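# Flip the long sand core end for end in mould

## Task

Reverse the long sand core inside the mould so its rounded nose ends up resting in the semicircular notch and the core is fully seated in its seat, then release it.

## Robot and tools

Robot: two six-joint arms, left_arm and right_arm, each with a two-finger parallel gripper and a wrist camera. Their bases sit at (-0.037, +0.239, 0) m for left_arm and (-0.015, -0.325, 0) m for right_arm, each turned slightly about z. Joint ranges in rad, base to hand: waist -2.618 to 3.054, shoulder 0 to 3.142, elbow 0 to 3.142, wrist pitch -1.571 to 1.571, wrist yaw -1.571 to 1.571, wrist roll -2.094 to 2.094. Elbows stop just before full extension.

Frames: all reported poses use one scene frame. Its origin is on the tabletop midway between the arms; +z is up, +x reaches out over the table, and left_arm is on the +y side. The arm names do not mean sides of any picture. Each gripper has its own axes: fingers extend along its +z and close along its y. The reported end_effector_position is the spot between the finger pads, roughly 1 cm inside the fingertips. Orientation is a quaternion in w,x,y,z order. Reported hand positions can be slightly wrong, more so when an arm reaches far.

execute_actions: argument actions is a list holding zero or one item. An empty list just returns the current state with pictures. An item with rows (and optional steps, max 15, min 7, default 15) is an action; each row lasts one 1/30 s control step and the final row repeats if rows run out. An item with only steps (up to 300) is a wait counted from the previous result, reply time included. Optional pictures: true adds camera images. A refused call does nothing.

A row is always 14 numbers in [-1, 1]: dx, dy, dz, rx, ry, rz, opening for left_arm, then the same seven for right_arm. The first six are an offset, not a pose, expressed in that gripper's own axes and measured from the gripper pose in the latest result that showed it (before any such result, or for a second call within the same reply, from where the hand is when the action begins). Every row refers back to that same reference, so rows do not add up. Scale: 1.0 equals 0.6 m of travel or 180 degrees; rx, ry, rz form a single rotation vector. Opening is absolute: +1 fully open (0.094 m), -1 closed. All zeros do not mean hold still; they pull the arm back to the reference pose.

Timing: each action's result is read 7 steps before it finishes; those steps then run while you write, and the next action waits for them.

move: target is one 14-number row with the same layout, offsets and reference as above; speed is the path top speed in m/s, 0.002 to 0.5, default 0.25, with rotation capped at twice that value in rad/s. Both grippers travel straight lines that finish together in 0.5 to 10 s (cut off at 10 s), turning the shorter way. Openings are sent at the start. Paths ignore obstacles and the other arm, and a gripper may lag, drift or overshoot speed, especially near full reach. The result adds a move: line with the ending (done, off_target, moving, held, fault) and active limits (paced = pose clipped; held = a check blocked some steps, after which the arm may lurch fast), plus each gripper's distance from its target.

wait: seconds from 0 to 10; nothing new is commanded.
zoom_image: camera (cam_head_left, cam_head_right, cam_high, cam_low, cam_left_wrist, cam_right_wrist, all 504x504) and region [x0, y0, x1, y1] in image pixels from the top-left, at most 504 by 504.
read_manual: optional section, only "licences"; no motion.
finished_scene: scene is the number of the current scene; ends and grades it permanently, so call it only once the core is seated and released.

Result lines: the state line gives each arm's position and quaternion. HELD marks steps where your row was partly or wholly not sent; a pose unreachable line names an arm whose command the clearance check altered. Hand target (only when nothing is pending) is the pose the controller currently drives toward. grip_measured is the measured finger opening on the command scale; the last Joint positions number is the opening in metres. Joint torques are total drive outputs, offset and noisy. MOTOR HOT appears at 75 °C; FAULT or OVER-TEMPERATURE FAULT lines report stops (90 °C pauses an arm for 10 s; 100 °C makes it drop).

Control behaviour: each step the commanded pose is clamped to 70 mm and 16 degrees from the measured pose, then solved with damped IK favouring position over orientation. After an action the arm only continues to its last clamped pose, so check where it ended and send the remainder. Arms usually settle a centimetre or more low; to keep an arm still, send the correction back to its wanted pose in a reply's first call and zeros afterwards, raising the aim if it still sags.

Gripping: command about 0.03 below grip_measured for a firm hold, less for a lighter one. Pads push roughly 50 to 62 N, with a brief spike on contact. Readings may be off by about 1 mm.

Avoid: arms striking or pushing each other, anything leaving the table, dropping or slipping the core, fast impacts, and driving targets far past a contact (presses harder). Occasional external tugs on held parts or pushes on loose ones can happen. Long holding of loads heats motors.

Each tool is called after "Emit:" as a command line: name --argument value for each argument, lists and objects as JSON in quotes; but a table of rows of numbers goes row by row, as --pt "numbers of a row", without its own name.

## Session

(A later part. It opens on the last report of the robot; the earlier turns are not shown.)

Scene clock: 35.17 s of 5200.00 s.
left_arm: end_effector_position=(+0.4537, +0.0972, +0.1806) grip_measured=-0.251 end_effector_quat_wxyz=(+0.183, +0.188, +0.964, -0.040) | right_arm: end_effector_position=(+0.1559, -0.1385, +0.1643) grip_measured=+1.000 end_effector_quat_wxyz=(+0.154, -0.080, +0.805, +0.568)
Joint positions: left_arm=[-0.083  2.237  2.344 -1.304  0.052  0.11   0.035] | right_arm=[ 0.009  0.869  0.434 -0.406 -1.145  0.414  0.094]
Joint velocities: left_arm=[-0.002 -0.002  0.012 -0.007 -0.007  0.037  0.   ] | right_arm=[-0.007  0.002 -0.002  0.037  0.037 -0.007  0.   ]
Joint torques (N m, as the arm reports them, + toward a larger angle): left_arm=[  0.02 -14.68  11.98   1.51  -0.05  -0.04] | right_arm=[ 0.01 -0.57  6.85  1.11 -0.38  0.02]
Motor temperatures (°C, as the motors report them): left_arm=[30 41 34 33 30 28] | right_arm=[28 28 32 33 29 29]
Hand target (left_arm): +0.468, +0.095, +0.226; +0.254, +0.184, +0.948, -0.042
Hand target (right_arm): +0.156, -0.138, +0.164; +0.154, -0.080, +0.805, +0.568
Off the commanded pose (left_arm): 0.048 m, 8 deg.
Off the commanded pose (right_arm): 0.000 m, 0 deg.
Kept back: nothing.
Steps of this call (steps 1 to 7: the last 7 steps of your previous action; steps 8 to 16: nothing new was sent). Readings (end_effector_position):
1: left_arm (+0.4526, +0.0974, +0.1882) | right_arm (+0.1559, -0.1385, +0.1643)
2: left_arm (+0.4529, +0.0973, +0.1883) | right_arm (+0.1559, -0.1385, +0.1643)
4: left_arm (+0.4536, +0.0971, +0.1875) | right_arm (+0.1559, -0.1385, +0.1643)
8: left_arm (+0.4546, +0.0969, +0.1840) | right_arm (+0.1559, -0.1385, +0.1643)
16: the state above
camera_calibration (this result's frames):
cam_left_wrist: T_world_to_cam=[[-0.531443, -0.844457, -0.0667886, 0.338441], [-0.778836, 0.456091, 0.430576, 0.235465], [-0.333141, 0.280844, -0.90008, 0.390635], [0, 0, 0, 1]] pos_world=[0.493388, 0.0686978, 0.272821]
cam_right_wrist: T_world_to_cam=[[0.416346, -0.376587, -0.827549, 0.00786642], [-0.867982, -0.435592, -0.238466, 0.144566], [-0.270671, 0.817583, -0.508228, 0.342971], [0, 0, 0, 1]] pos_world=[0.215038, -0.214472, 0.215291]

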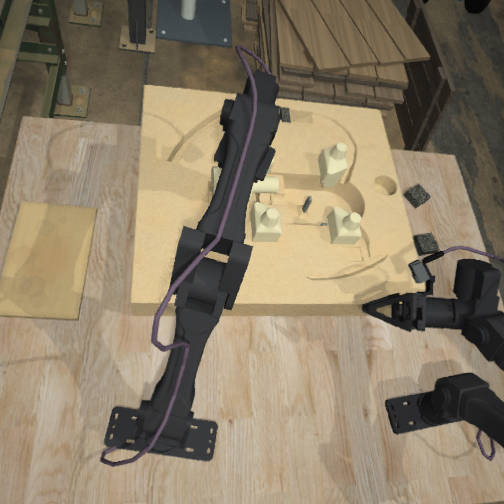

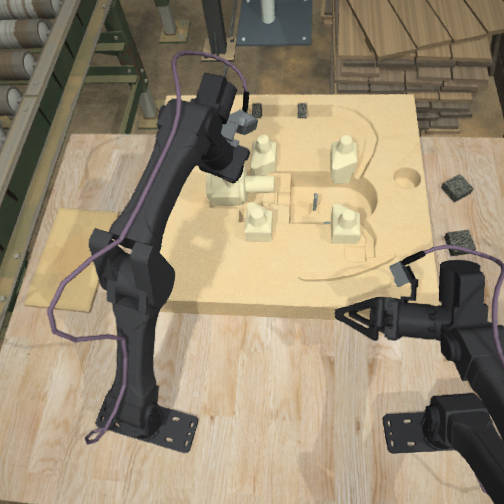

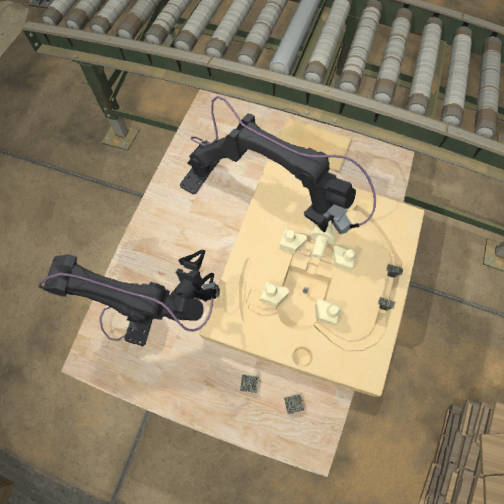

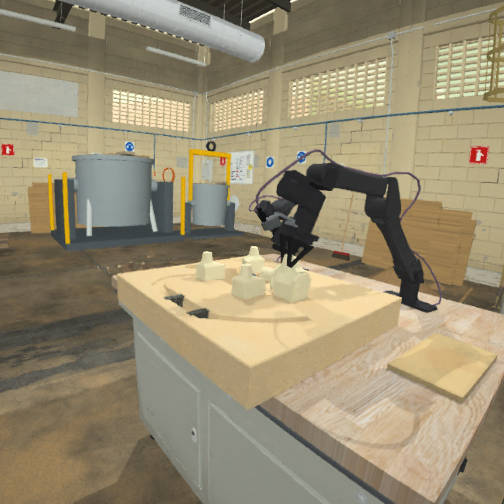

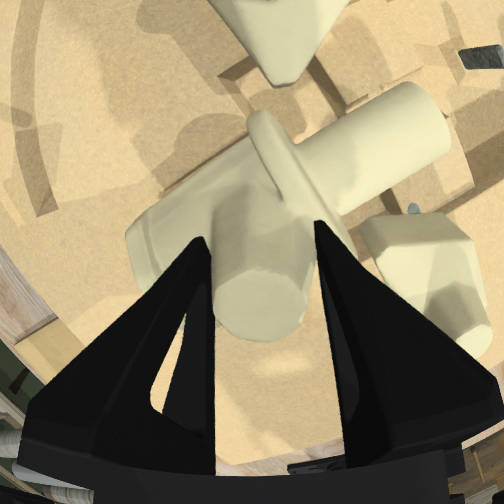

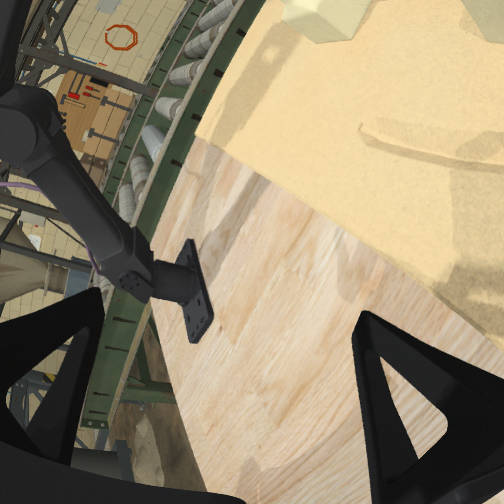

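Emit:
execute_actions --actions '[{"rows":[[-0.051,0.008,-0.058,-0.008,-0.047,0,-0.34,0,0,0,0,0,0,1],[-0.05,0.009,-0.056,-0.008,-0.047,0,-0.34,0,0,0,0,0,0,1],[-0.049,0.01,-0.055,-0.008,-0.047,0,-0.34,0,0,0,0,0,0,1],[-0.048,0.01,-0.053,-0.008,-0.047,0,-0.34,0,0,0,0,0,0,1],[-0.047,0.011,-0.051,-0.008,-0.047,0,-0.34,0,0,0,0,0,0,1],[-0.046,0.011,-0.049,-0.008,-0.047,0,-0.34,0,0,0,0,0,0,1],[-0.045,0.012,-0.047,-0.008,-0.047,0,-0.34,0,0,0,0,0,0,1],[-0.044,0.012,-0.045,-0.008,-0.047,0,-0.34,0,0,0,0,0,0,1],[-0.043,0.013,-0.043,-0.008,-0.047,0,-0.34,0,0,0,0,0,0,1],[-0.042,0.013,-0.041,-0.008,-0.047,0,-0.34,0,0,0,0,0,0,1],[-0.041,0.014,-0.039,-0.008,-0.047,0,-0.34,0,0,0,0,0,0,1],[-0.04,0.014,-0.037,-0.008,-0.047,0,-0.34,0,0,0,0,0,0,1],[-0.039,0.015,-0.035,-0.008,-0.047,0,-0.34,0,0,0,0,0,0,1],[-0.038,0.015,-0.033,-0.008,-0.047,0,-0.34,0,0,0,0,0,0,1]]}]'

Emit:
wait --seconds 0.3

Emit:
zoom_image --camera "cam_low" --region '[250, 240, 330, 320]'

Emit:
zoom_image --camera "cam_head_right" --region '[196, 154, 296, 234]'

Scene clock: 36.23 s of 5200.00 s.
left_arm: end_effector_position=(+0.4535, +0.0973, +0.1771) grip_measured=-0.252 end_effector_quat_wxyz=(+0.184, +0.188, +0.964, -0.040) | right_arm: end_effector_position=(+0.1559, -0.1385, +0.1643) grip_measured=+1.000 end_effector_quat_wxyz=(+0.154, -0.080, +0.805, +0.568)
Joint positions: left_arm=[-0.083  2.226  2.309 -1.28   0.052  0.11   0.035] | right_arm=[ 0.009  0.869  0.434 -0.406 -1.145  0.414  0.094]
Joint velocities: left_arm=[ 0.007 -0.188 -0.256  0.11  -0.066  0.022 -0.002] | right_arm=[-0.007  0.002 -0.022  0.007 -0.022 -0.051  0.   ]
Joint torques (N m, as the arm reports them, + toward a larger angle): left_arm=[  0.86 -15.56   7.61   1.78   0.01   0.01] | right_arm=[ 0.   -0.57  6.83  1.11 -0.38  0.02]
Motor temperatures (°C, as the motors report them): left_arm=[30 41 34 33 30 28] | right_arm=[28 28 32 33 29 29]
Steps of this call (steps 1 to 24: nothing new was sent; steps 25 to 32: the first 8 steps of this action). Readings (end_effector_position):
25: left_arm (+0.4537, +0.0972, +0.1806) | right_arm (+0.1559, -0.1385, +0.1643)
26: left_arm (+0.4538, +0.0972, +0.1807) | right_arm (+0.1559, -0.1385, +0.1643)
28: left_arm (+0.4543, +0.0971, +0.1805) | right_arm (+0.1559, -0.1385, +0.1643)
32: the state above

Scene clock: 36.77 s of 5200.00 s.
left_arm: end_effector_position=(+0.4533, +0.1001, +0.1630) grip_measured=-0.252 end_effector_quat_wxyz=(+0.181, +0.186, +0.965, -0.039) | right_arm: end_effector_position=(+0.1559, -0.1385, +0.1643) grip_measured=+1.000 end_effector_quat_wxyz=(+0.154, -0.080, +0.805, +0.568)
Joint positions: left_arm=[-0.078  2.204  2.217 -1.215  0.051  0.112  0.035] | right_arm=[ 0.009  0.869  0.434 -0.406 -1.145  0.414  0.094]
Joint velocities: left_arm=[ 0.017  0.002 -0.022 -0.051 -0.037  0.022  0.001] | right_arm=[-0.027 -0.002 -0.007 -0.037  0.037 -0.022  0.   ]
Joint torques (N m, as the arm reports them, + toward a larger angle): left_arm=[  0.77 -16.42   8.56   1.63   0.03   0.02] | right_arm=[ 0.   -0.57  6.84  1.11 -0.38  0.02]
Motor temperatures (°C, as the motors report them): left_arm=[30 42 34 33 30 28] | right_arm=[28 28 32 33 29 29]
Hand target (left_arm): +0.467, +0.101, +0.209; +0.254, +0.184, +0.949, -0.042
Hand target (right_arm): +0.156, -0.138, +0.164; +0.154, -0.080, +0.805, +0.568
Off the commanded pose (left_arm): 0.047 m, 9 deg.
Off the commanded pose (right_arm): 0.000 m, 0 deg.
Kept back: nothing.
Steps of this call (steps 1 to 7: the last 7 steps of your previous action; steps 8 to 16: nothing new was sent). Readings (end_effector_position):
1: left_arm (+0.4529, +0.0975, +0.1773) | right_arm (+0.1559, -0.1385, +0.1643)
2: left_arm (+0.4527, +0.0975, +0.1769) | right_arm (+0.1559, -0.1385, +0.1643)
4: left_arm (+0.4518, +0.0982, +0.1740) | right_arm (+0.1559, -0.1385, +0.1643)
8: left_arm (+0.4510, +0.0998, +0.1649) | right_arm (+0.1559, -0.1385, +0.1643)
16: the state above
camera_calibration (this result's frames):
cam_left_wrist: T_world_to_cam=[[-0.528335, -0.846459, -0.066092, 0.338068], [-0.778705, 0.452078, 0.435021, 0.240997], [-0.338349, 0.281303, -0.897991, 0.375812], [0, 0, 0, 1]] pos_world=[0.493435, 0.0714942, 0.254981]
cam_right_wrist: T_world_to_cam=[[0.416346, -0.376587, -0.827549, 0.00786642], [-0.867982, -0.435592, -0.238466, 0.144566], [-0.270671, 0.817583, -0.508228, 0.342971], [0, 0, 0, 1]] pos_world=[0.215038, -0.214472, 0.215291]

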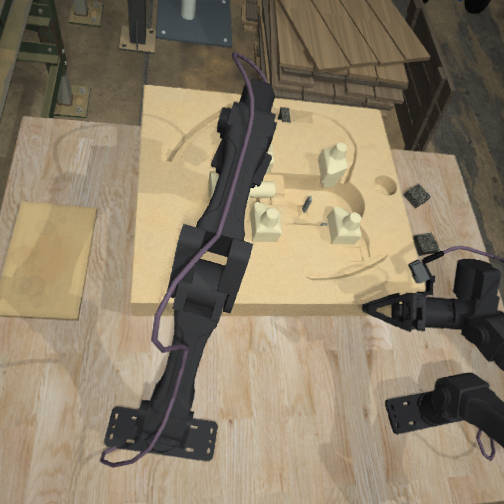

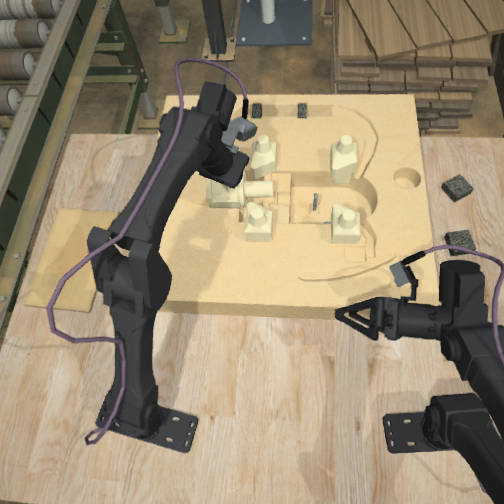

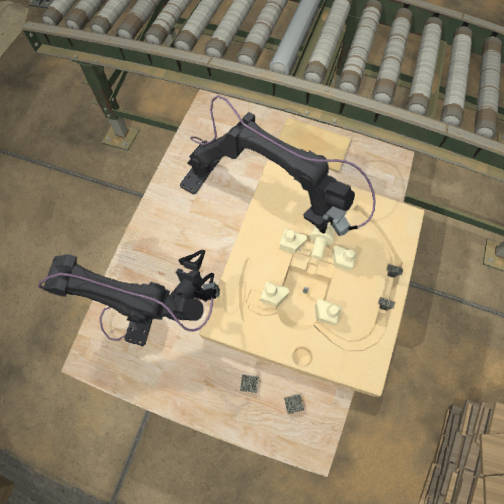

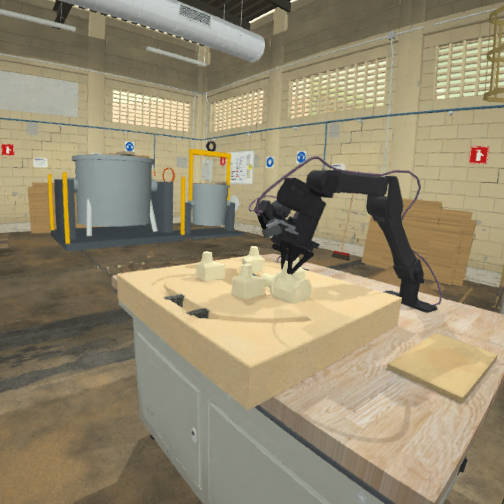

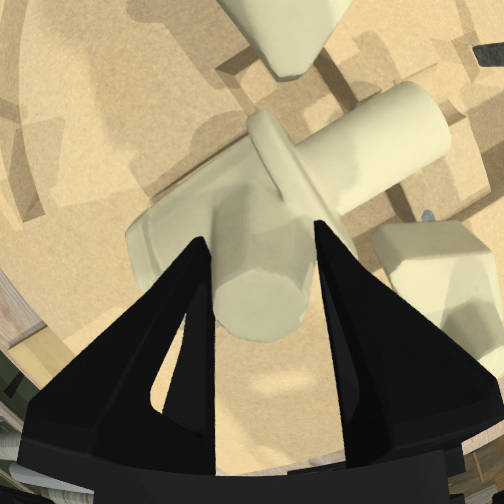

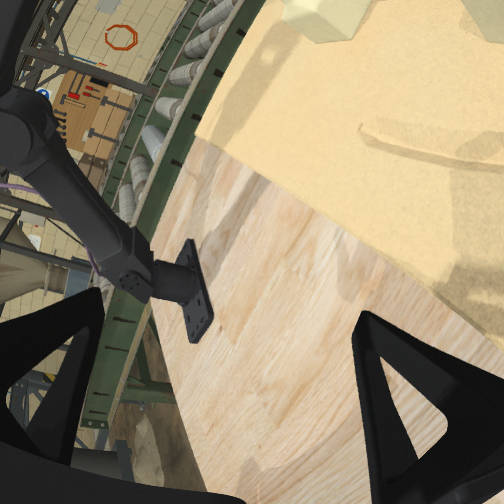

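Region (250, 240, 330, 320) of cam_low's 504x504 image, scaled by 6.300, with more detail than that image has.

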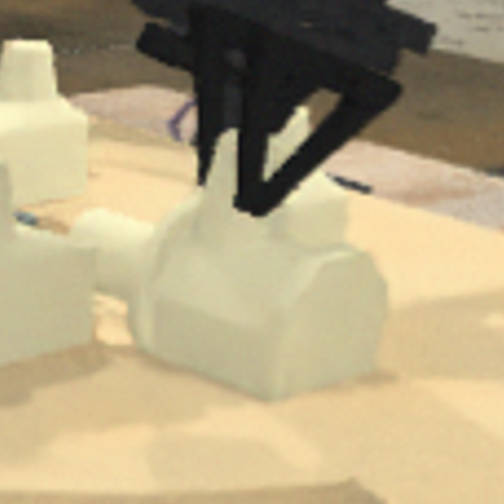

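Region (196, 154, 296, 234) of cam_head_right's 504x504 image, scaled by 5.040, with more detail than that image has; it fills the top 403 rows of this view, and the rest is white.

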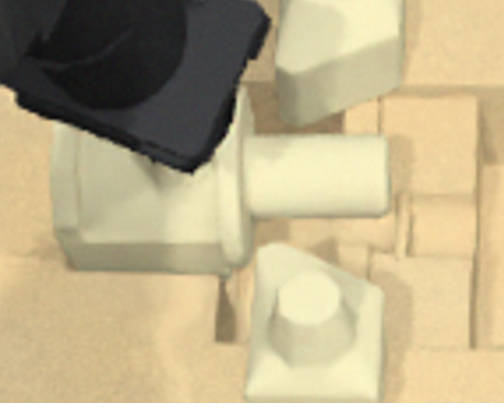

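Emit:
execute_actions --actions '[{"rows":[[-0.05,0.008,-0.058,-0.007,-0.047,0.002,-0.34,0,0,0,0,0,0,1],[-0.05,0.006,-0.056,-0.007,-0.046,0.004,-0.34,0,0,0,0,0,0,1],[-0.05,0.004,-0.054,-0.007,-0.045,0.006,-0.34,0,0,0,0,0,0,1],[-0.05,0.003,-0.051,-0.007,-0.044,0.008,-0.34,0,0,0,0,0,0,1],[-0.049,0.003,-0.049,-0.007,-0.043,0.008,-0.34,0,0,0,0,0,0,1],[-0.048,0.003,-0.047,-0.007,-0.042,0.008,-0.34,0,0,0,0,0,0,1],[-0.047,0.003,-0.044,-0.007,-0.041,0.008,-0.34,0,0,0,0,0,0,1],[-0.046,0.003,-0.042,-0.007,-0.04,0.008,-0.34,0,0,0,0,0,0,1],[-0.045,0.003,-0.04,-0.007,-0.039,0.008,-0.34,0,0,0,0,0,0,1],[-0.044,0.003,-0.037,-0.007,-0.038,0.008,-0.34,0,0,0,0,0,0,1],[-0.043,0.003,-0.035,-0.007,-0.037,0.008,-0.34,0,0,0,0,0,0,1],[-0.042,0.003,-0.033,-0.007,-0.036,0.008,-0.34,0,0,0,0,0,0,1],[-0.041,0.003,-0.03,-0.007,-0.036,0.008,-0.34,0,0,0,0,0,0,1],[-0.04,0.003,-0.028,-0.007,-0.036,0.008,-0.34,0,0,0,0,0,0,1],[-0.039,0.003,-0.026,-0.007,-0.036,0.008,-0.34,0,0,0,0,0,0,1]]}]'

Emit:
wait --seconds 0.3

Emit:
zoom_image --camera "cam_low" --region '[250, 240, 330, 320]'

Emit:
zoom_image --camera "cam_head_right" --region '[196, 154, 296, 234]'

Scene clock: 37.73 s of 5200.00 s.
left_arm: end_effector_position=(+0.4539, +0.0999, +0.1633) grip_measured=-0.252 end_effector_quat_wxyz=(+0.182, +0.190, +0.964, -0.038) | right_arm: end_effector_position=(+0.1559, -0.1385, +0.1643) grip_measured=+1.000 end_effector_quat_wxyz=(+0.154, -0.080, +0.805, +0.568)
Joint positions: left_arm=[-0.078  2.204  2.217 -1.212  0.051  0.118  0.035] | right_arm=[ 0.009  0.869  0.434 -0.406 -1.145  0.414  0.094]
Joint velocities: left_arm=[ 0.002  0.012  0.012 -0.007  0.007  0.022 -0.   ] | right_arm=[-0.002  0.002 -0.012 -0.022 -0.007 -0.037  0.   ]
Joint torques (N m, as the arm reports them, + toward a larger angle): left_arm=[ -0.39 -14.88   8.39   1.64  -0.04   0.04] | right_arm=[ 0.01 -0.57  6.83  1.11 -0.38  0.02]
Motor temperatures (°C, as the motors report them): left_arm=[30 42 33 33 30 28] | right_arm=[28 28 32 33 29 29]
Steps of this call (steps 1 to 21: nothing new was sent; steps 22 to 29: the first 8 steps of this action). Readings (end_effector_position):
22: left_arm (+0.4539, +0.0999, +0.1633) | right_arm (+0.1559, -0.1385, +0.1643)
23: left_arm (+0.4539, +0.0999, +0.1633) | right_arm (+0.1559, -0.1385, +0.1643)
25: left_arm (+0.4539, +0.0999, +0.1633) | right_arm (+0.1559, -0.1385, +0.1643)
29: the state above

Scene clock: 38.27 s of 5200.00 s.
left_arm: end_effector_position=(+0.4532, +0.1003, +0.1531) grip_measured=-0.252 end_effector_quat_wxyz=(+0.175, +0.192, +0.965, -0.037) | right_arm: end_effector_position=(+0.1559, -0.1385, +0.1643) grip_measured=+1.000 end_effector_quat_wxyz=(+0.154, -0.080, +0.805, +0.568)
Joint positions: left_arm=[-0.078  2.206  2.184 -1.192  0.05   0.123  0.035] | right_arm=[ 0.009  0.869  0.434 -0.406 -1.145  0.414  0.094]
Joint velocities: left_arm=[-0.012 -0.002  0.002  0.095 -0.022  0.037  0.   ] | right_arm=[ 0.017  0.007  0.007  0.037 -0.022  0.007  0.   ]
Joint torques (N m, as the arm reports them, + toward a larger angle): left_arm=[ -0.45 -14.81   8.54   1.59  -0.05   0.05] | right_arm=[ 0.01 -0.58  6.83  1.11 -0.38  0.02]
Motor temperatures (°C, as the motors report them): left_arm=[30 43 33 33 30 28] | right_arm=[28 28 32 33 29 29]
Hand target (left_arm): +0.467, +0.096, +0.187; +0.235, +0.195, +0.951, -0.037
Hand target (right_arm): +0.156, -0.138, +0.164; +0.154, -0.080, +0.805, +0.568
Off the commanded pose (left_arm): 0.037 m, 7 deg.
Off the commanded pose (right_arm): 0.000 m, 0 deg.
Kept back: nothing.
Steps of this call (steps 1 to 7: the last 7 steps of your previous action; steps 8 to 16: nothing new was sent). Readings (end_effector_position):
1: left_arm (+0.4539, +0.0999, +0.1633) | right_arm (+0.1559, -0.1385, +0.1643)
2: left_arm (+0.4539, +0.0999, +0.1633) | right_arm (+0.1559, -0.1385, +0.1643)
4: left_arm (+0.4540, +0.0999, +0.1633) | right_arm (+0.1559, -0.1385, +0.1643)
8: left_arm (+0.4539, +0.1000, +0.1586) | right_arm (+0.1559, -0.1385, +0.1643)
16: the state above
camera_calibration (this result's frames):
cam_left_wrist: T_world_to_cam=[[-0.537621, -0.840462, -0.0677352, 0.341431], [-0.769992, 0.456628, 0.445649, 0.239111], [-0.343621, 0.291746, -0.892642, 0.367369], [0, 0, 0, 1]] pos_world=[0.49391, 0.0705967, 0.244497]
cam_right_wrist: T_world_to_cam=[[0.416346, -0.376587, -0.827549, 0.00786642], [-0.867982, -0.435592, -0.238466, 0.144566], [-0.270671, 0.817583, -0.508228, 0.342971], [0, 0, 0, 1]] pos_world=[0.215038, -0.214472, 0.215291]

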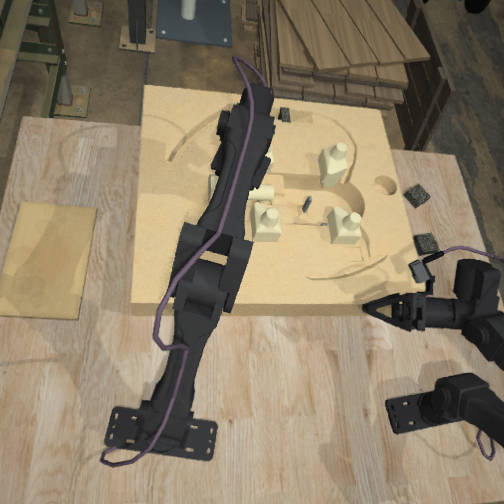

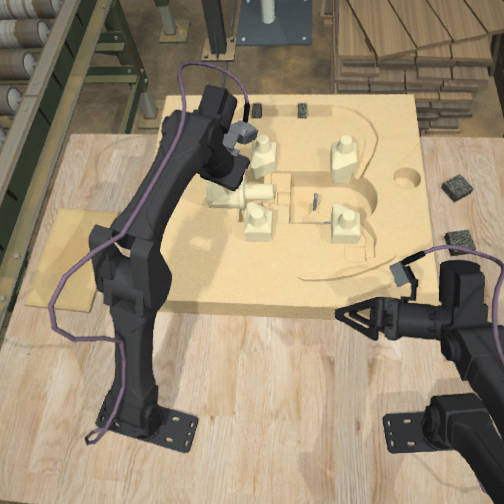

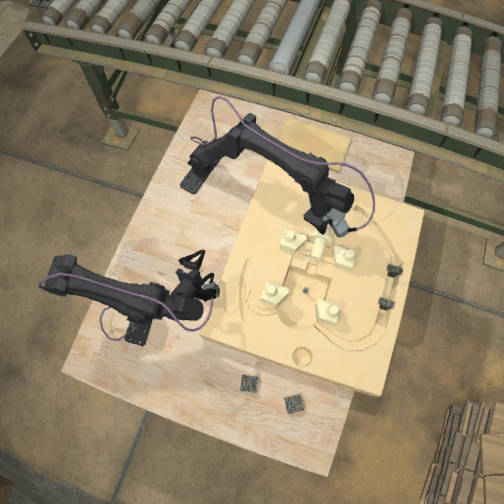

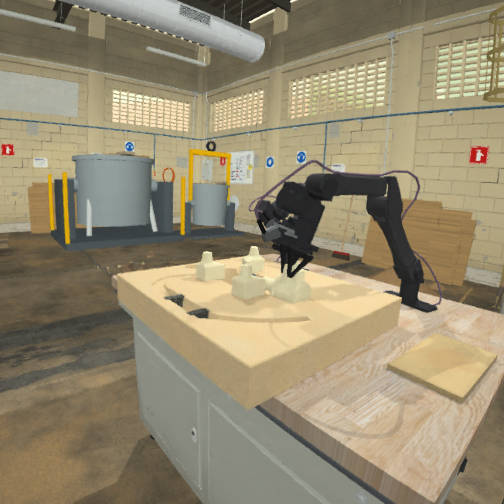

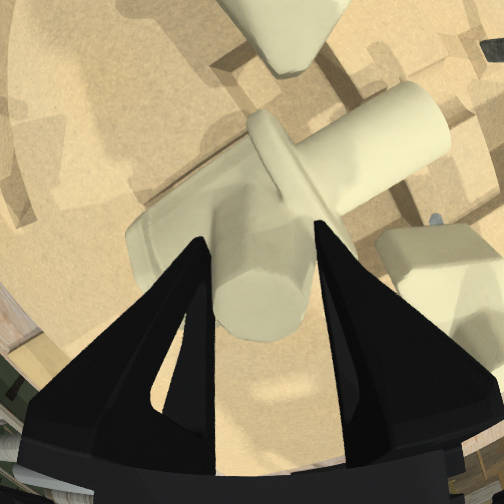

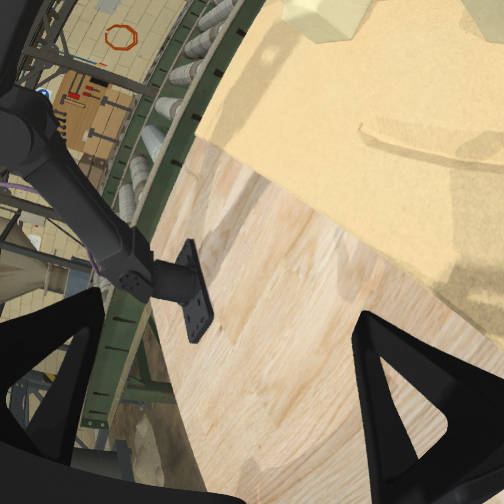

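Region (250, 240, 330, 320) of cam_low's 504x504 image, scaled by 6.300, with more detail than that image has.

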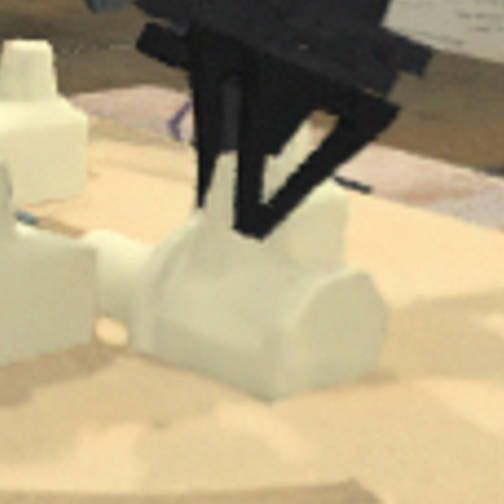

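Region (196, 154, 296, 234) of cam_head_right's 504x504 image, scaled by 5.040, with more detail than that image has; it fills the top 403 rows of this view, and the rest is white.

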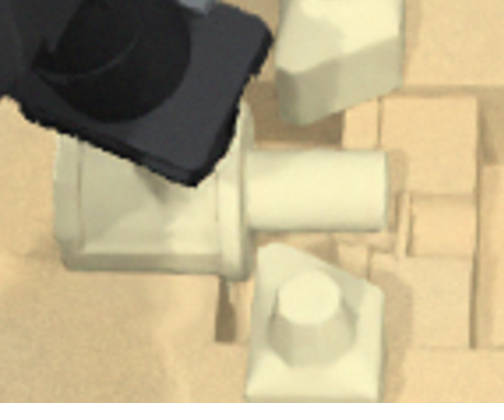

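Emit:
execute_actions --actions '[{"rows":[[-0.046,0.002,-0.04,-0.007,-0.04,0.003,-0.34,0,0,0,0,0,0,1],[-0.046,0.001,-0.038,-0.007,-0.04,0.003,-0.34,0,0,0,0,0,0,1],[-0.046,0,-0.036,-0.007,-0.04,0.003,-0.34,0,0,0,0,0,0,1],[-0.046,-0.001,-0.034,-0.007,-0.04,0.003,-0.34,0,0,0,0,0,0,1],[-0.046,-0.002,-0.032,-0.007,-0.04,0.003,-0.34,0,0,0,0,0,0,1],[-0.046,-0.002,-0.03,-0.007,-0.04,0.003,-0.34,0,0,0,0,0,0,1],[-0.045,-0.002,-0.028,-0.007,-0.039,0.003,-0.34,0,0,0,0,0,0,1],[-0.044,-0.002,-0.026,-0.007,-0.038,0.003,-0.34,0,0,0,0,0,0,1],[-0.043,-0.002,-0.024,-0.007,-0.037,0.003,-0.34,0,0,0,0,0,0,1],[-0.042,-0.002,-0.022,-0.007,-0.036,0.003,-0.34,0,0,0,0,0,0,1],[-0.041,-0.002,-0.02,-0.007,-0.035,0.003,-0.34,0,0,0,0,0,0,1],[-0.04,-0.002,-0.018,-0.007,-0.034,0.003,-0.34,0,0,0,0,0,0,1],[-0.039,-0.002,-0.016,-0.007,-0.033,0.003,-0.34,0,0,0,0,0,0,1],[-0.038,-0.002,-0.014,-0.007,-0.032,0.003,-0.34,0,0,0,0,0,0,1],[-0.037,-0.002,-0.012,-0.007,-0.031,0.003,-0.34,0,0,0,0,0,0,1]]}]'

Emit:
wait --seconds 0.3

Emit:
zoom_image --camera "cam_low" --region '[250, 240, 330, 320]'

Emit:
zoom_image --camera "cam_head_right" --region '[196, 154, 296, 234]'

Scene clock: 39.37 s of 5200.00 s.
left_arm: end_effector_position=(+0.4536, +0.0992, +0.1473) grip_measured=-0.252 end_effector_quat_wxyz=(+0.174, +0.193, +0.965, -0.036) | right_arm: end_effector_position=(+0.1559, -0.1385, +0.1643) grip_measured=+1.000 end_effector_quat_wxyz=(+0.154, -0.080, +0.805, +0.568)
Joint positions: left_arm=[-0.08   2.206  2.161 -1.172  0.049  0.123  0.035] | right_arm=[ 0.009  0.869  0.434 -0.406 -1.145  0.414  0.094]
Joint velocities: left_arm=[-0.022 -0.007 -0.105  0.081 -0.007 -0.007 -0.   ] | right_arm=[-0.002 -0.007  0.007  0.037  0.022 -0.022  0.   ]
Joint torques (N m, as the arm reports them, + toward a larger angle): left_arm=[ -0.8  -14.55   8.67   1.63  -0.07  -0.08] | right_arm=[ 0.   -0.57  6.83  1.11 -0.38  0.02]
Motor temperatures (°C, as the motors report them): left_arm=[30 43 33 33 30 28] | right_arm=[28 28 32 33 29 29]
Steps of this call (steps 1 to 25: nothing new was sent; steps 26 to 33: the first 8 steps of this action). Readings (end_effector_position):
26: left_arm (+0.4535, +0.1002, +0.1532) | right_arm (+0.1559, -0.1385, +0.1643)
27: left_arm (+0.4536, +0.1002, +0.1529) | right_arm (+0.1559, -0.1385, +0.1643)
29: left_arm (+0.4541, +0.1000, +0.1518) | right_arm (+0.1559, -0.1385, +0.1643)
33: the state above

Scene clock: 39.90 s of 5200.00 s.
left_arm: end_effector_position=(+0.4537, +0.0989, +0.1434) grip_measured=-0.252 end_effector_quat_wxyz=(+0.172, +0.193, +0.965, -0.035) | right_arm: end_effector_position=(+0.1559, -0.1385, +0.1643) grip_measured=+1.000 end_effector_quat_wxyz=(+0.154, -0.080, +0.805, +0.568)
Joint positions: left_arm=[-0.081  2.209  2.151 -1.163  0.046  0.123  0.035] | right_arm=[ 0.009  0.869  0.434 -0.406 -1.145  0.414  0.094]
Joint velocities: left_arm=[-0.007 -0.002 -0.007 -0.037  0.037  0.051 -0.   ] | right_arm=[ 0.017  0.012 -0.022 -0.022 -0.037 -0.066  0.   ]
Joint torques (N m, as the arm reports them, + toward a larger angle): left_arm=[ -0.8  -13.86   8.22   1.61  -0.08  -0.06] | right_arm=[ 0.01 -0.57  6.83  1.12 -0.38  0.02]
Motor temperatures (°C, as the motors report them): left_arm=[30 43 33 34 30 28] | right_arm=[28 28 32 33 29 29]
Hand target (left_arm): +0.468, +0.092, +0.169; +0.224, +0.193, +0.955, -0.036
Hand target (right_arm): +0.156, -0.138, +0.164; +0.154, -0.080, +0.805, +0.568
Off the commanded pose (left_arm): 0.030 m, 6 deg.
Off the commanded pose (right_arm): 0.000 m, 0 deg.
Kept back: nothing.
Steps of this call (steps 1 to 7: the last 7 steps of your previous action; steps 8 to 16: nothing new was sent). Readings (end_effector_position):
1: left_arm (+0.4533, +0.0989, +0.1463) | right_arm (+0.1559, -0.1385, +0.1643)
2: left_arm (+0.4535, +0.0988, +0.1457) | right_arm (+0.1559, -0.1385, +0.1643)
4: left_arm (+0.4536, +0.0988, +0.1450) | right_arm (+0.1559, -0.1385, +0.1643)
8: left_arm (+0.4536, +0.0989, +0.1436) | right_arm (+0.1559, -0.1385, +0.1643)
16: the state above
camera_calibration (this result's frames):
cam_left_wrist: T_world_to_cam=[[-0.539964, -0.838813, -0.0695146, 0.341032], [-0.766561, 0.45598, 0.452179, 0.242038], [-0.347596, 0.297447, -0.889214, 0.359955], [0, 0, 0, 1]] pos_world=[0.494801, 0.0686298, 0.234339]
cam_right_wrist: T_world_to_cam=[[0.416346, -0.376587, -0.827549, 0.00786642], [-0.867982, -0.435592, -0.238466, 0.144566], [-0.270671, 0.817583, -0.508228, 0.342971], [0, 0, 0, 1]] pos_world=[0.215038, -0.214472, 0.215291]

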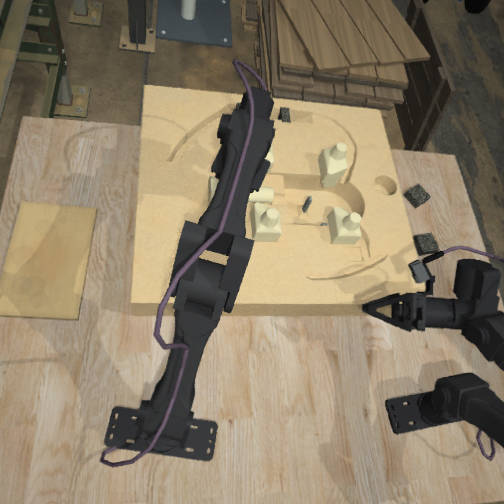

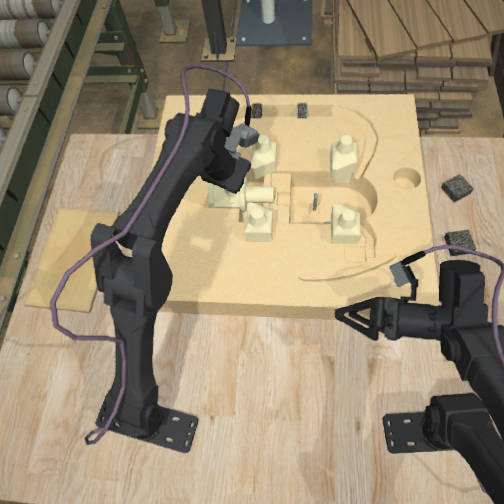

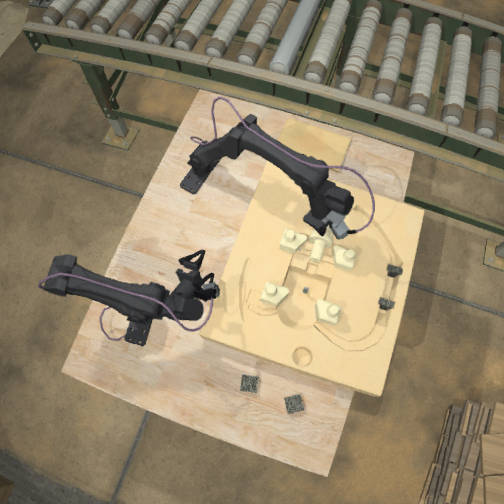

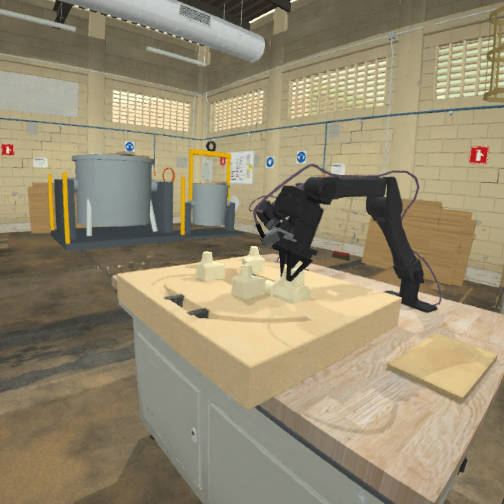

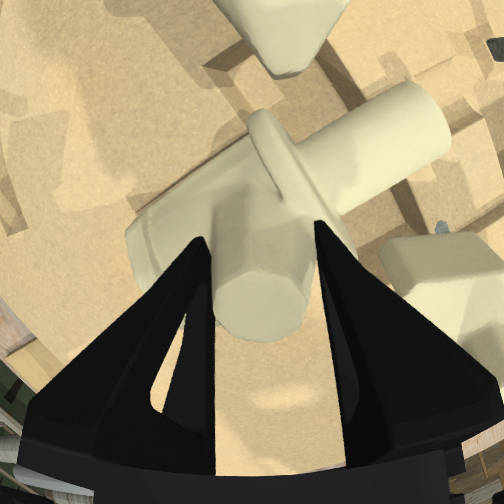

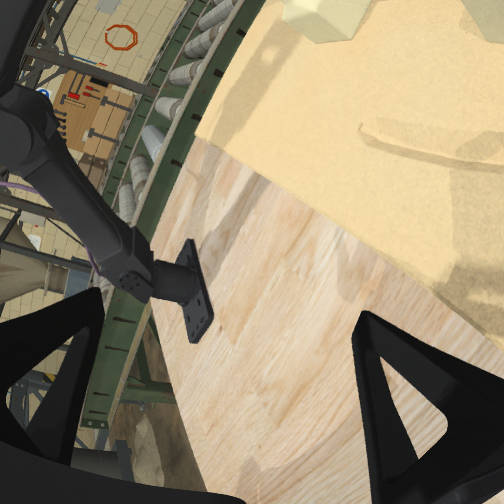

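Region (250, 240, 330, 320) of cam_low's 504x504 image, scaled by 6.300, with more detail than that image has.

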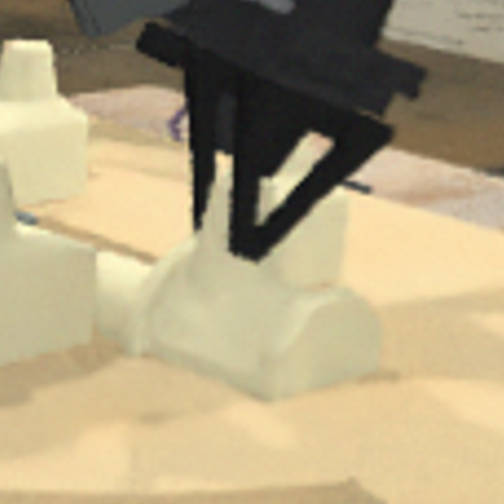

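Region (196, 154, 296, 234) of cam_head_right's 504x504 image, scaled by 5.040, with more detail than that image has; it fills the top 403 rows of this view, and the rest is white.

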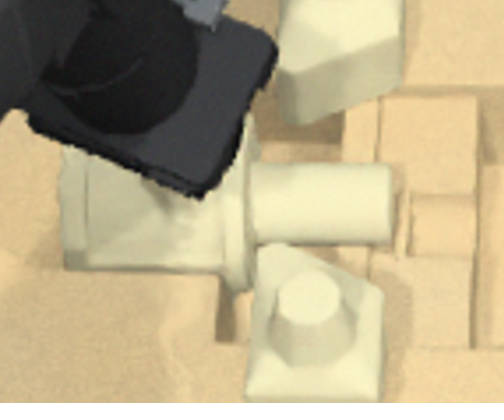

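Unload, release, retreat.

Emit:
execute_actions --actions '[{"rows":[[-0.036,-0.002,-0.024,-0.005,-0.029,0,-0.34,0,0,0,0,0,0,1],[-0.031,-0.002,-0.02,-0.004,-0.025,0,-0.34,0,0,0,0,0,0,1],[-0.026,-0.003,-0.016,-0.003,-0.021,0,-0.34,0,0,0,0,0,0,1],[-0.021,-0.003,-0.012,-0.002,-0.017,0,-0.34,0,0,0,0,0,0,1],[-0.016,-0.004,-0.008,-0.001,-0.013,0,-0.34,0,0,0,0,0,0,1],[-0.011,-0.004,-0.004,0,-0.009,0,-0.34,0,0,0,0,0,0,1],[-0.006,-0.004,0,0,-0.005,0,-0.34,0,0,0,0,0,0,1],[-0.002,-0.004,0.004,0,-0.002,0,-0.34,0,0,0,0,0,0,1],[0,-0.004,0.006,0,0,0,-0.34,0,0,0,0,0,0,1],[0,-0.004,0.006,0,0,0,-0.34,0,0,0,0,0,0,1],[0,-0.002,0.004,0,0,0,-0.27,0,0,0,0,0,0,1],[0,0,0.003,0,0,0,-0.24,0,0,0,0,0,0,1],[0,0,0.003,0,0,0,-0.2,0,0,0,0,0,0,1],[0,0,0.003,0,0,0,-0.14,0,0,0,0,0,0,1],[0,0,0.003,0,0,0,-0.08,0,0,0,0,0,0,1]]}]'

Emit:
move --target '[-0.03,0.01,-0.14,0,-0.05,0,-0.08, 0,0,0,0,0,0,1]' --speed 0.15

Emit:
zoom_image --camera "cam_low" --region '[256, 264, 316, 312]'

Emit:
zoom_image --camera "cam_head_right" --region '[196, 154, 296, 234]'

Emit:
zoom_image --camera "cam_high" --region '[280, 208, 360, 288]'

Scene clock: 41.30 s of 5200.00 s.
left_arm: end_effector_position=(+0.4533, +0.0989, +0.1404) grip_measured=-0.252 end_effector_quat_wxyz=(+0.168, +0.194, +0.966, -0.035) | right_arm: end_effector_position=(+0.1559, -0.1385, +0.1643) grip_measured=+1.000 end_effector_quat_wxyz=(+0.154, -0.080, +0.805, +0.568)
Joint positions: left_arm=[-0.081  2.214  2.151 -1.165  0.047  0.124  0.035] | right_arm=[ 0.009  0.869  0.434 -0.406 -1.145  0.414  0.094]
Joint velocities: left_arm=[-0.012  0.007 -0.022 -0.037  0.022  0.007  0.   ] | right_arm=[-0.002  0.002  0.002 -0.066 -0.051 -0.022  0.   ]
Joint torques (N m, as the arm reports them, + toward a larger angle): left_arm=[ -0.56 -12.19   6.19   1.16   0.01  -0.1 ] | right_arm=[ 0.01 -0.58  6.83  1.11 -0.38  0.02]
Motor temperatures (°C, as the motors report them): left_arm=[30 44 33 34 30 28] | right_arm=[28 28 32 33 29 29]
Steps of this call (steps 1 to 34: nothing new was sent; steps 35 to 42: the first 8 steps of this action). Readings (end_effector_position):
35: left_arm (+0.4536, +0.0989, +0.1433) | right_arm (+0.1559, -0.1385, +0.1643)
36: left_arm (+0.4535, +0.0990, +0.1429) | right_arm (+0.1559, -0.1385, +0.1643)
38: left_arm (+0.4534, +0.0989, +0.1421) | right_arm (+0.1559, -0.1385, +0.1643)
42: the state above

Scene clock: 42.73 s of 5200.00 s.
left_arm: end_effector_position=(+0.4452, +0.1064, +0.2106) grip_measured=-0.083 end_effector_quat_wxyz=(+0.231, +0.191, +0.953, -0.045) | right_arm: end_effector_position=(+0.1559, -0.1385, +0.1643) grip_measured=+1.000 end_effector_quat_wxyz=(+0.154, -0.080, +0.805, +0.568)
Joint positions: left_arm=[-0.064  2.082  2.177 -1.194  0.066  0.133  0.043] | right_arm=[ 0.009  0.869  0.434 -0.406 -1.145  0.414  0.094]
Joint velocities: left_arm=[-0.007  0.002 -0.012 -0.066 -0.007  0.007 -0.   ] | right_arm=[-0.007  0.022 -0.007 -0.007 -0.051  0.037  0.   ]
Joint torques (N m, as the arm reports them, + toward a larger angle): left_arm=[  0.64 -11.66   9.57   1.1    0.22   0.03] | right_arm=[ 0.   -0.57  6.84  1.11 -0.38  0.02]
Motor temperatures (°C, as the motors report them): left_arm=[30 44 33 33 30 28] | right_arm=[28 28 32 33 29 29]
Hand target (left_arm): +0.445, +0.107, +0.225; +0.245, +0.192, +0.949, -0.051
Hand target (right_arm): +0.156, -0.138, +0.164; +0.154, -0.080, +0.805, +0.568
Off your previous action's commanded pose (left_arm): 0.002 m, 0 deg at its last step (step 7 of this call).
Off your previous action's commanded pose (right_arm): 0.000 m, 0 deg at its last step (step 7 of this call).
Off the commanded pose (left_arm): 0.015 m, 2 deg.
Off the commanded pose (right_arm): 0.000 m, 0 deg.
Kept back: nothing.
move: off_target (left_arm)
camera_calibration (this result's frames):
cam_left_wrist: T_world_to_cam=[[-0.530541, -0.842515, -0.0932452, 0.348657], [-0.812015, 0.473582, 0.341104, 0.243475], [-0.243226, 0.256686, -0.935389, 0.382209], [0, 0, 0, 1]] pos_world=[0.475645, 0.0803363, 0.306975]
cam_right_wrist: T_world_to_cam=[[0.416346, -0.376587, -0.827549, 0.00786642], [-0.867982, -0.435592, -0.238466, 0.144566], [-0.270671, 0.817583, -0.508228, 0.342971], [0, 0, 0, 1]] pos_world=[0.215038, -0.214472, 0.215291]

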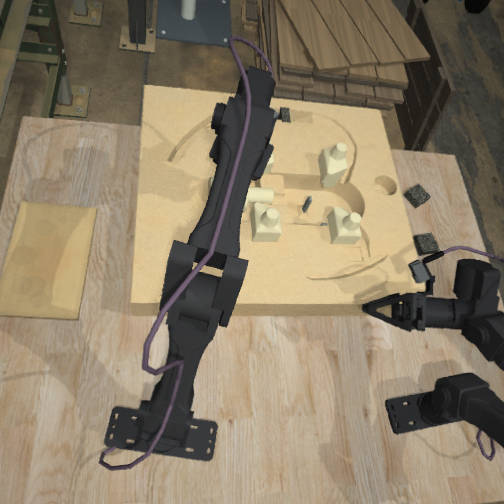

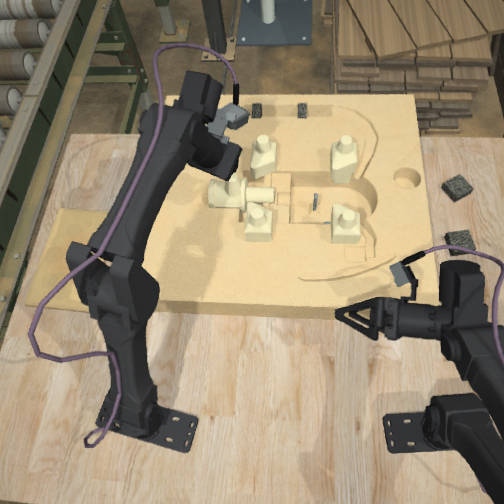

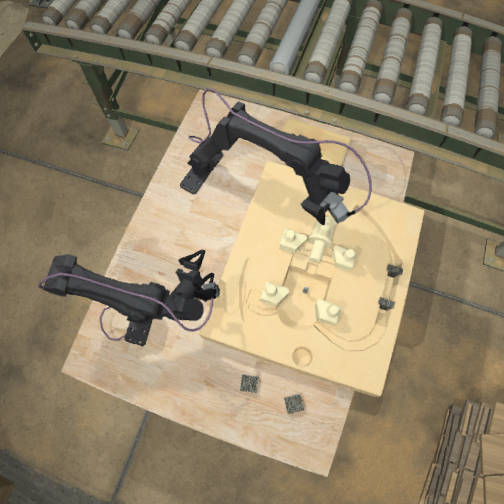

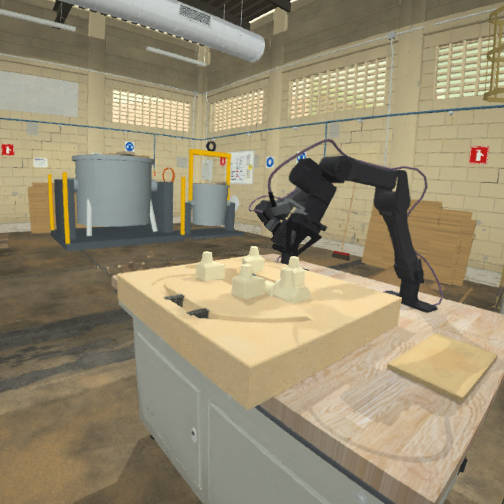

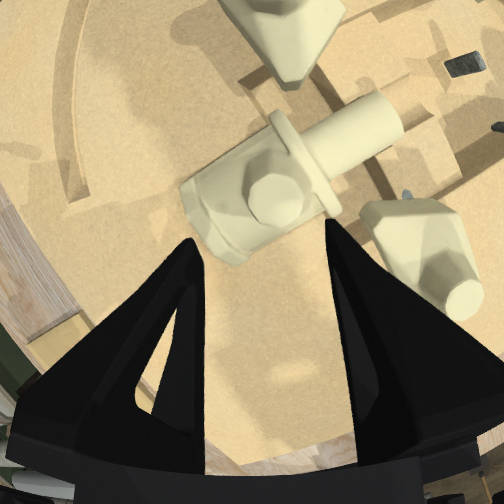

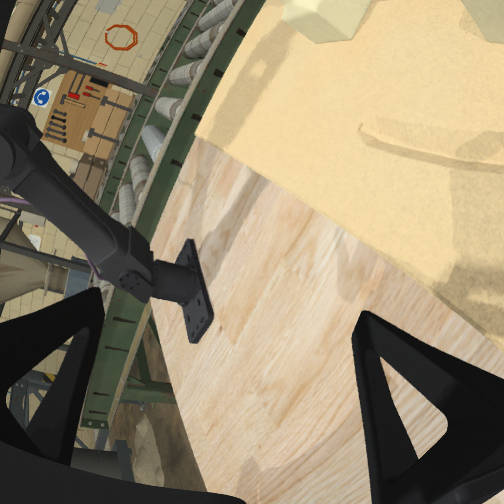

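Region (256, 264, 316, 312) of cam_low's 504x504 image, scaled by 8.400, with more detail than that image has; it fills the top 403 rows of this view, and the rest is white.

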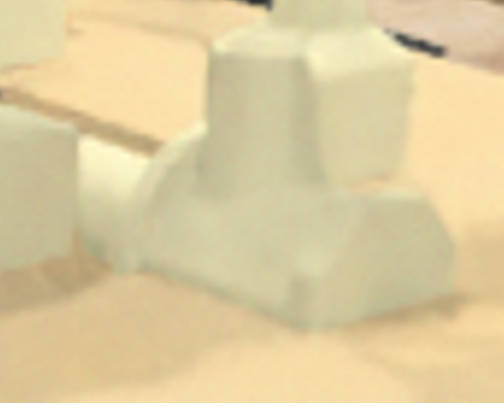

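Region (196, 154, 296, 234) of cam_head_right's 504x504 image, scaled by 5.040, with more detail than that image has; it fills the top 403 rows of this view, and the rest is white.

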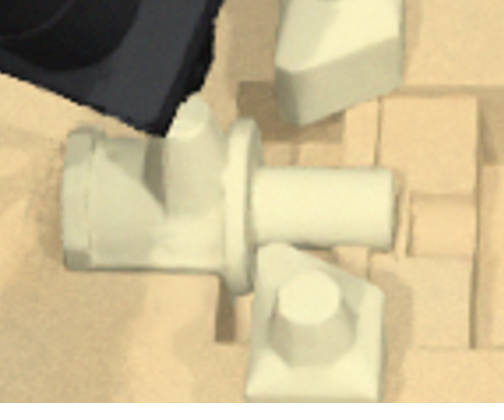

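Region (280, 208, 360, 288) of cam_high's 504x504 image, scaled by 6.300, with more detail than that image has.

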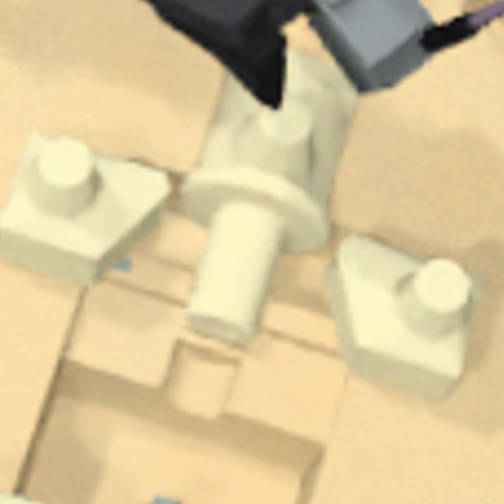

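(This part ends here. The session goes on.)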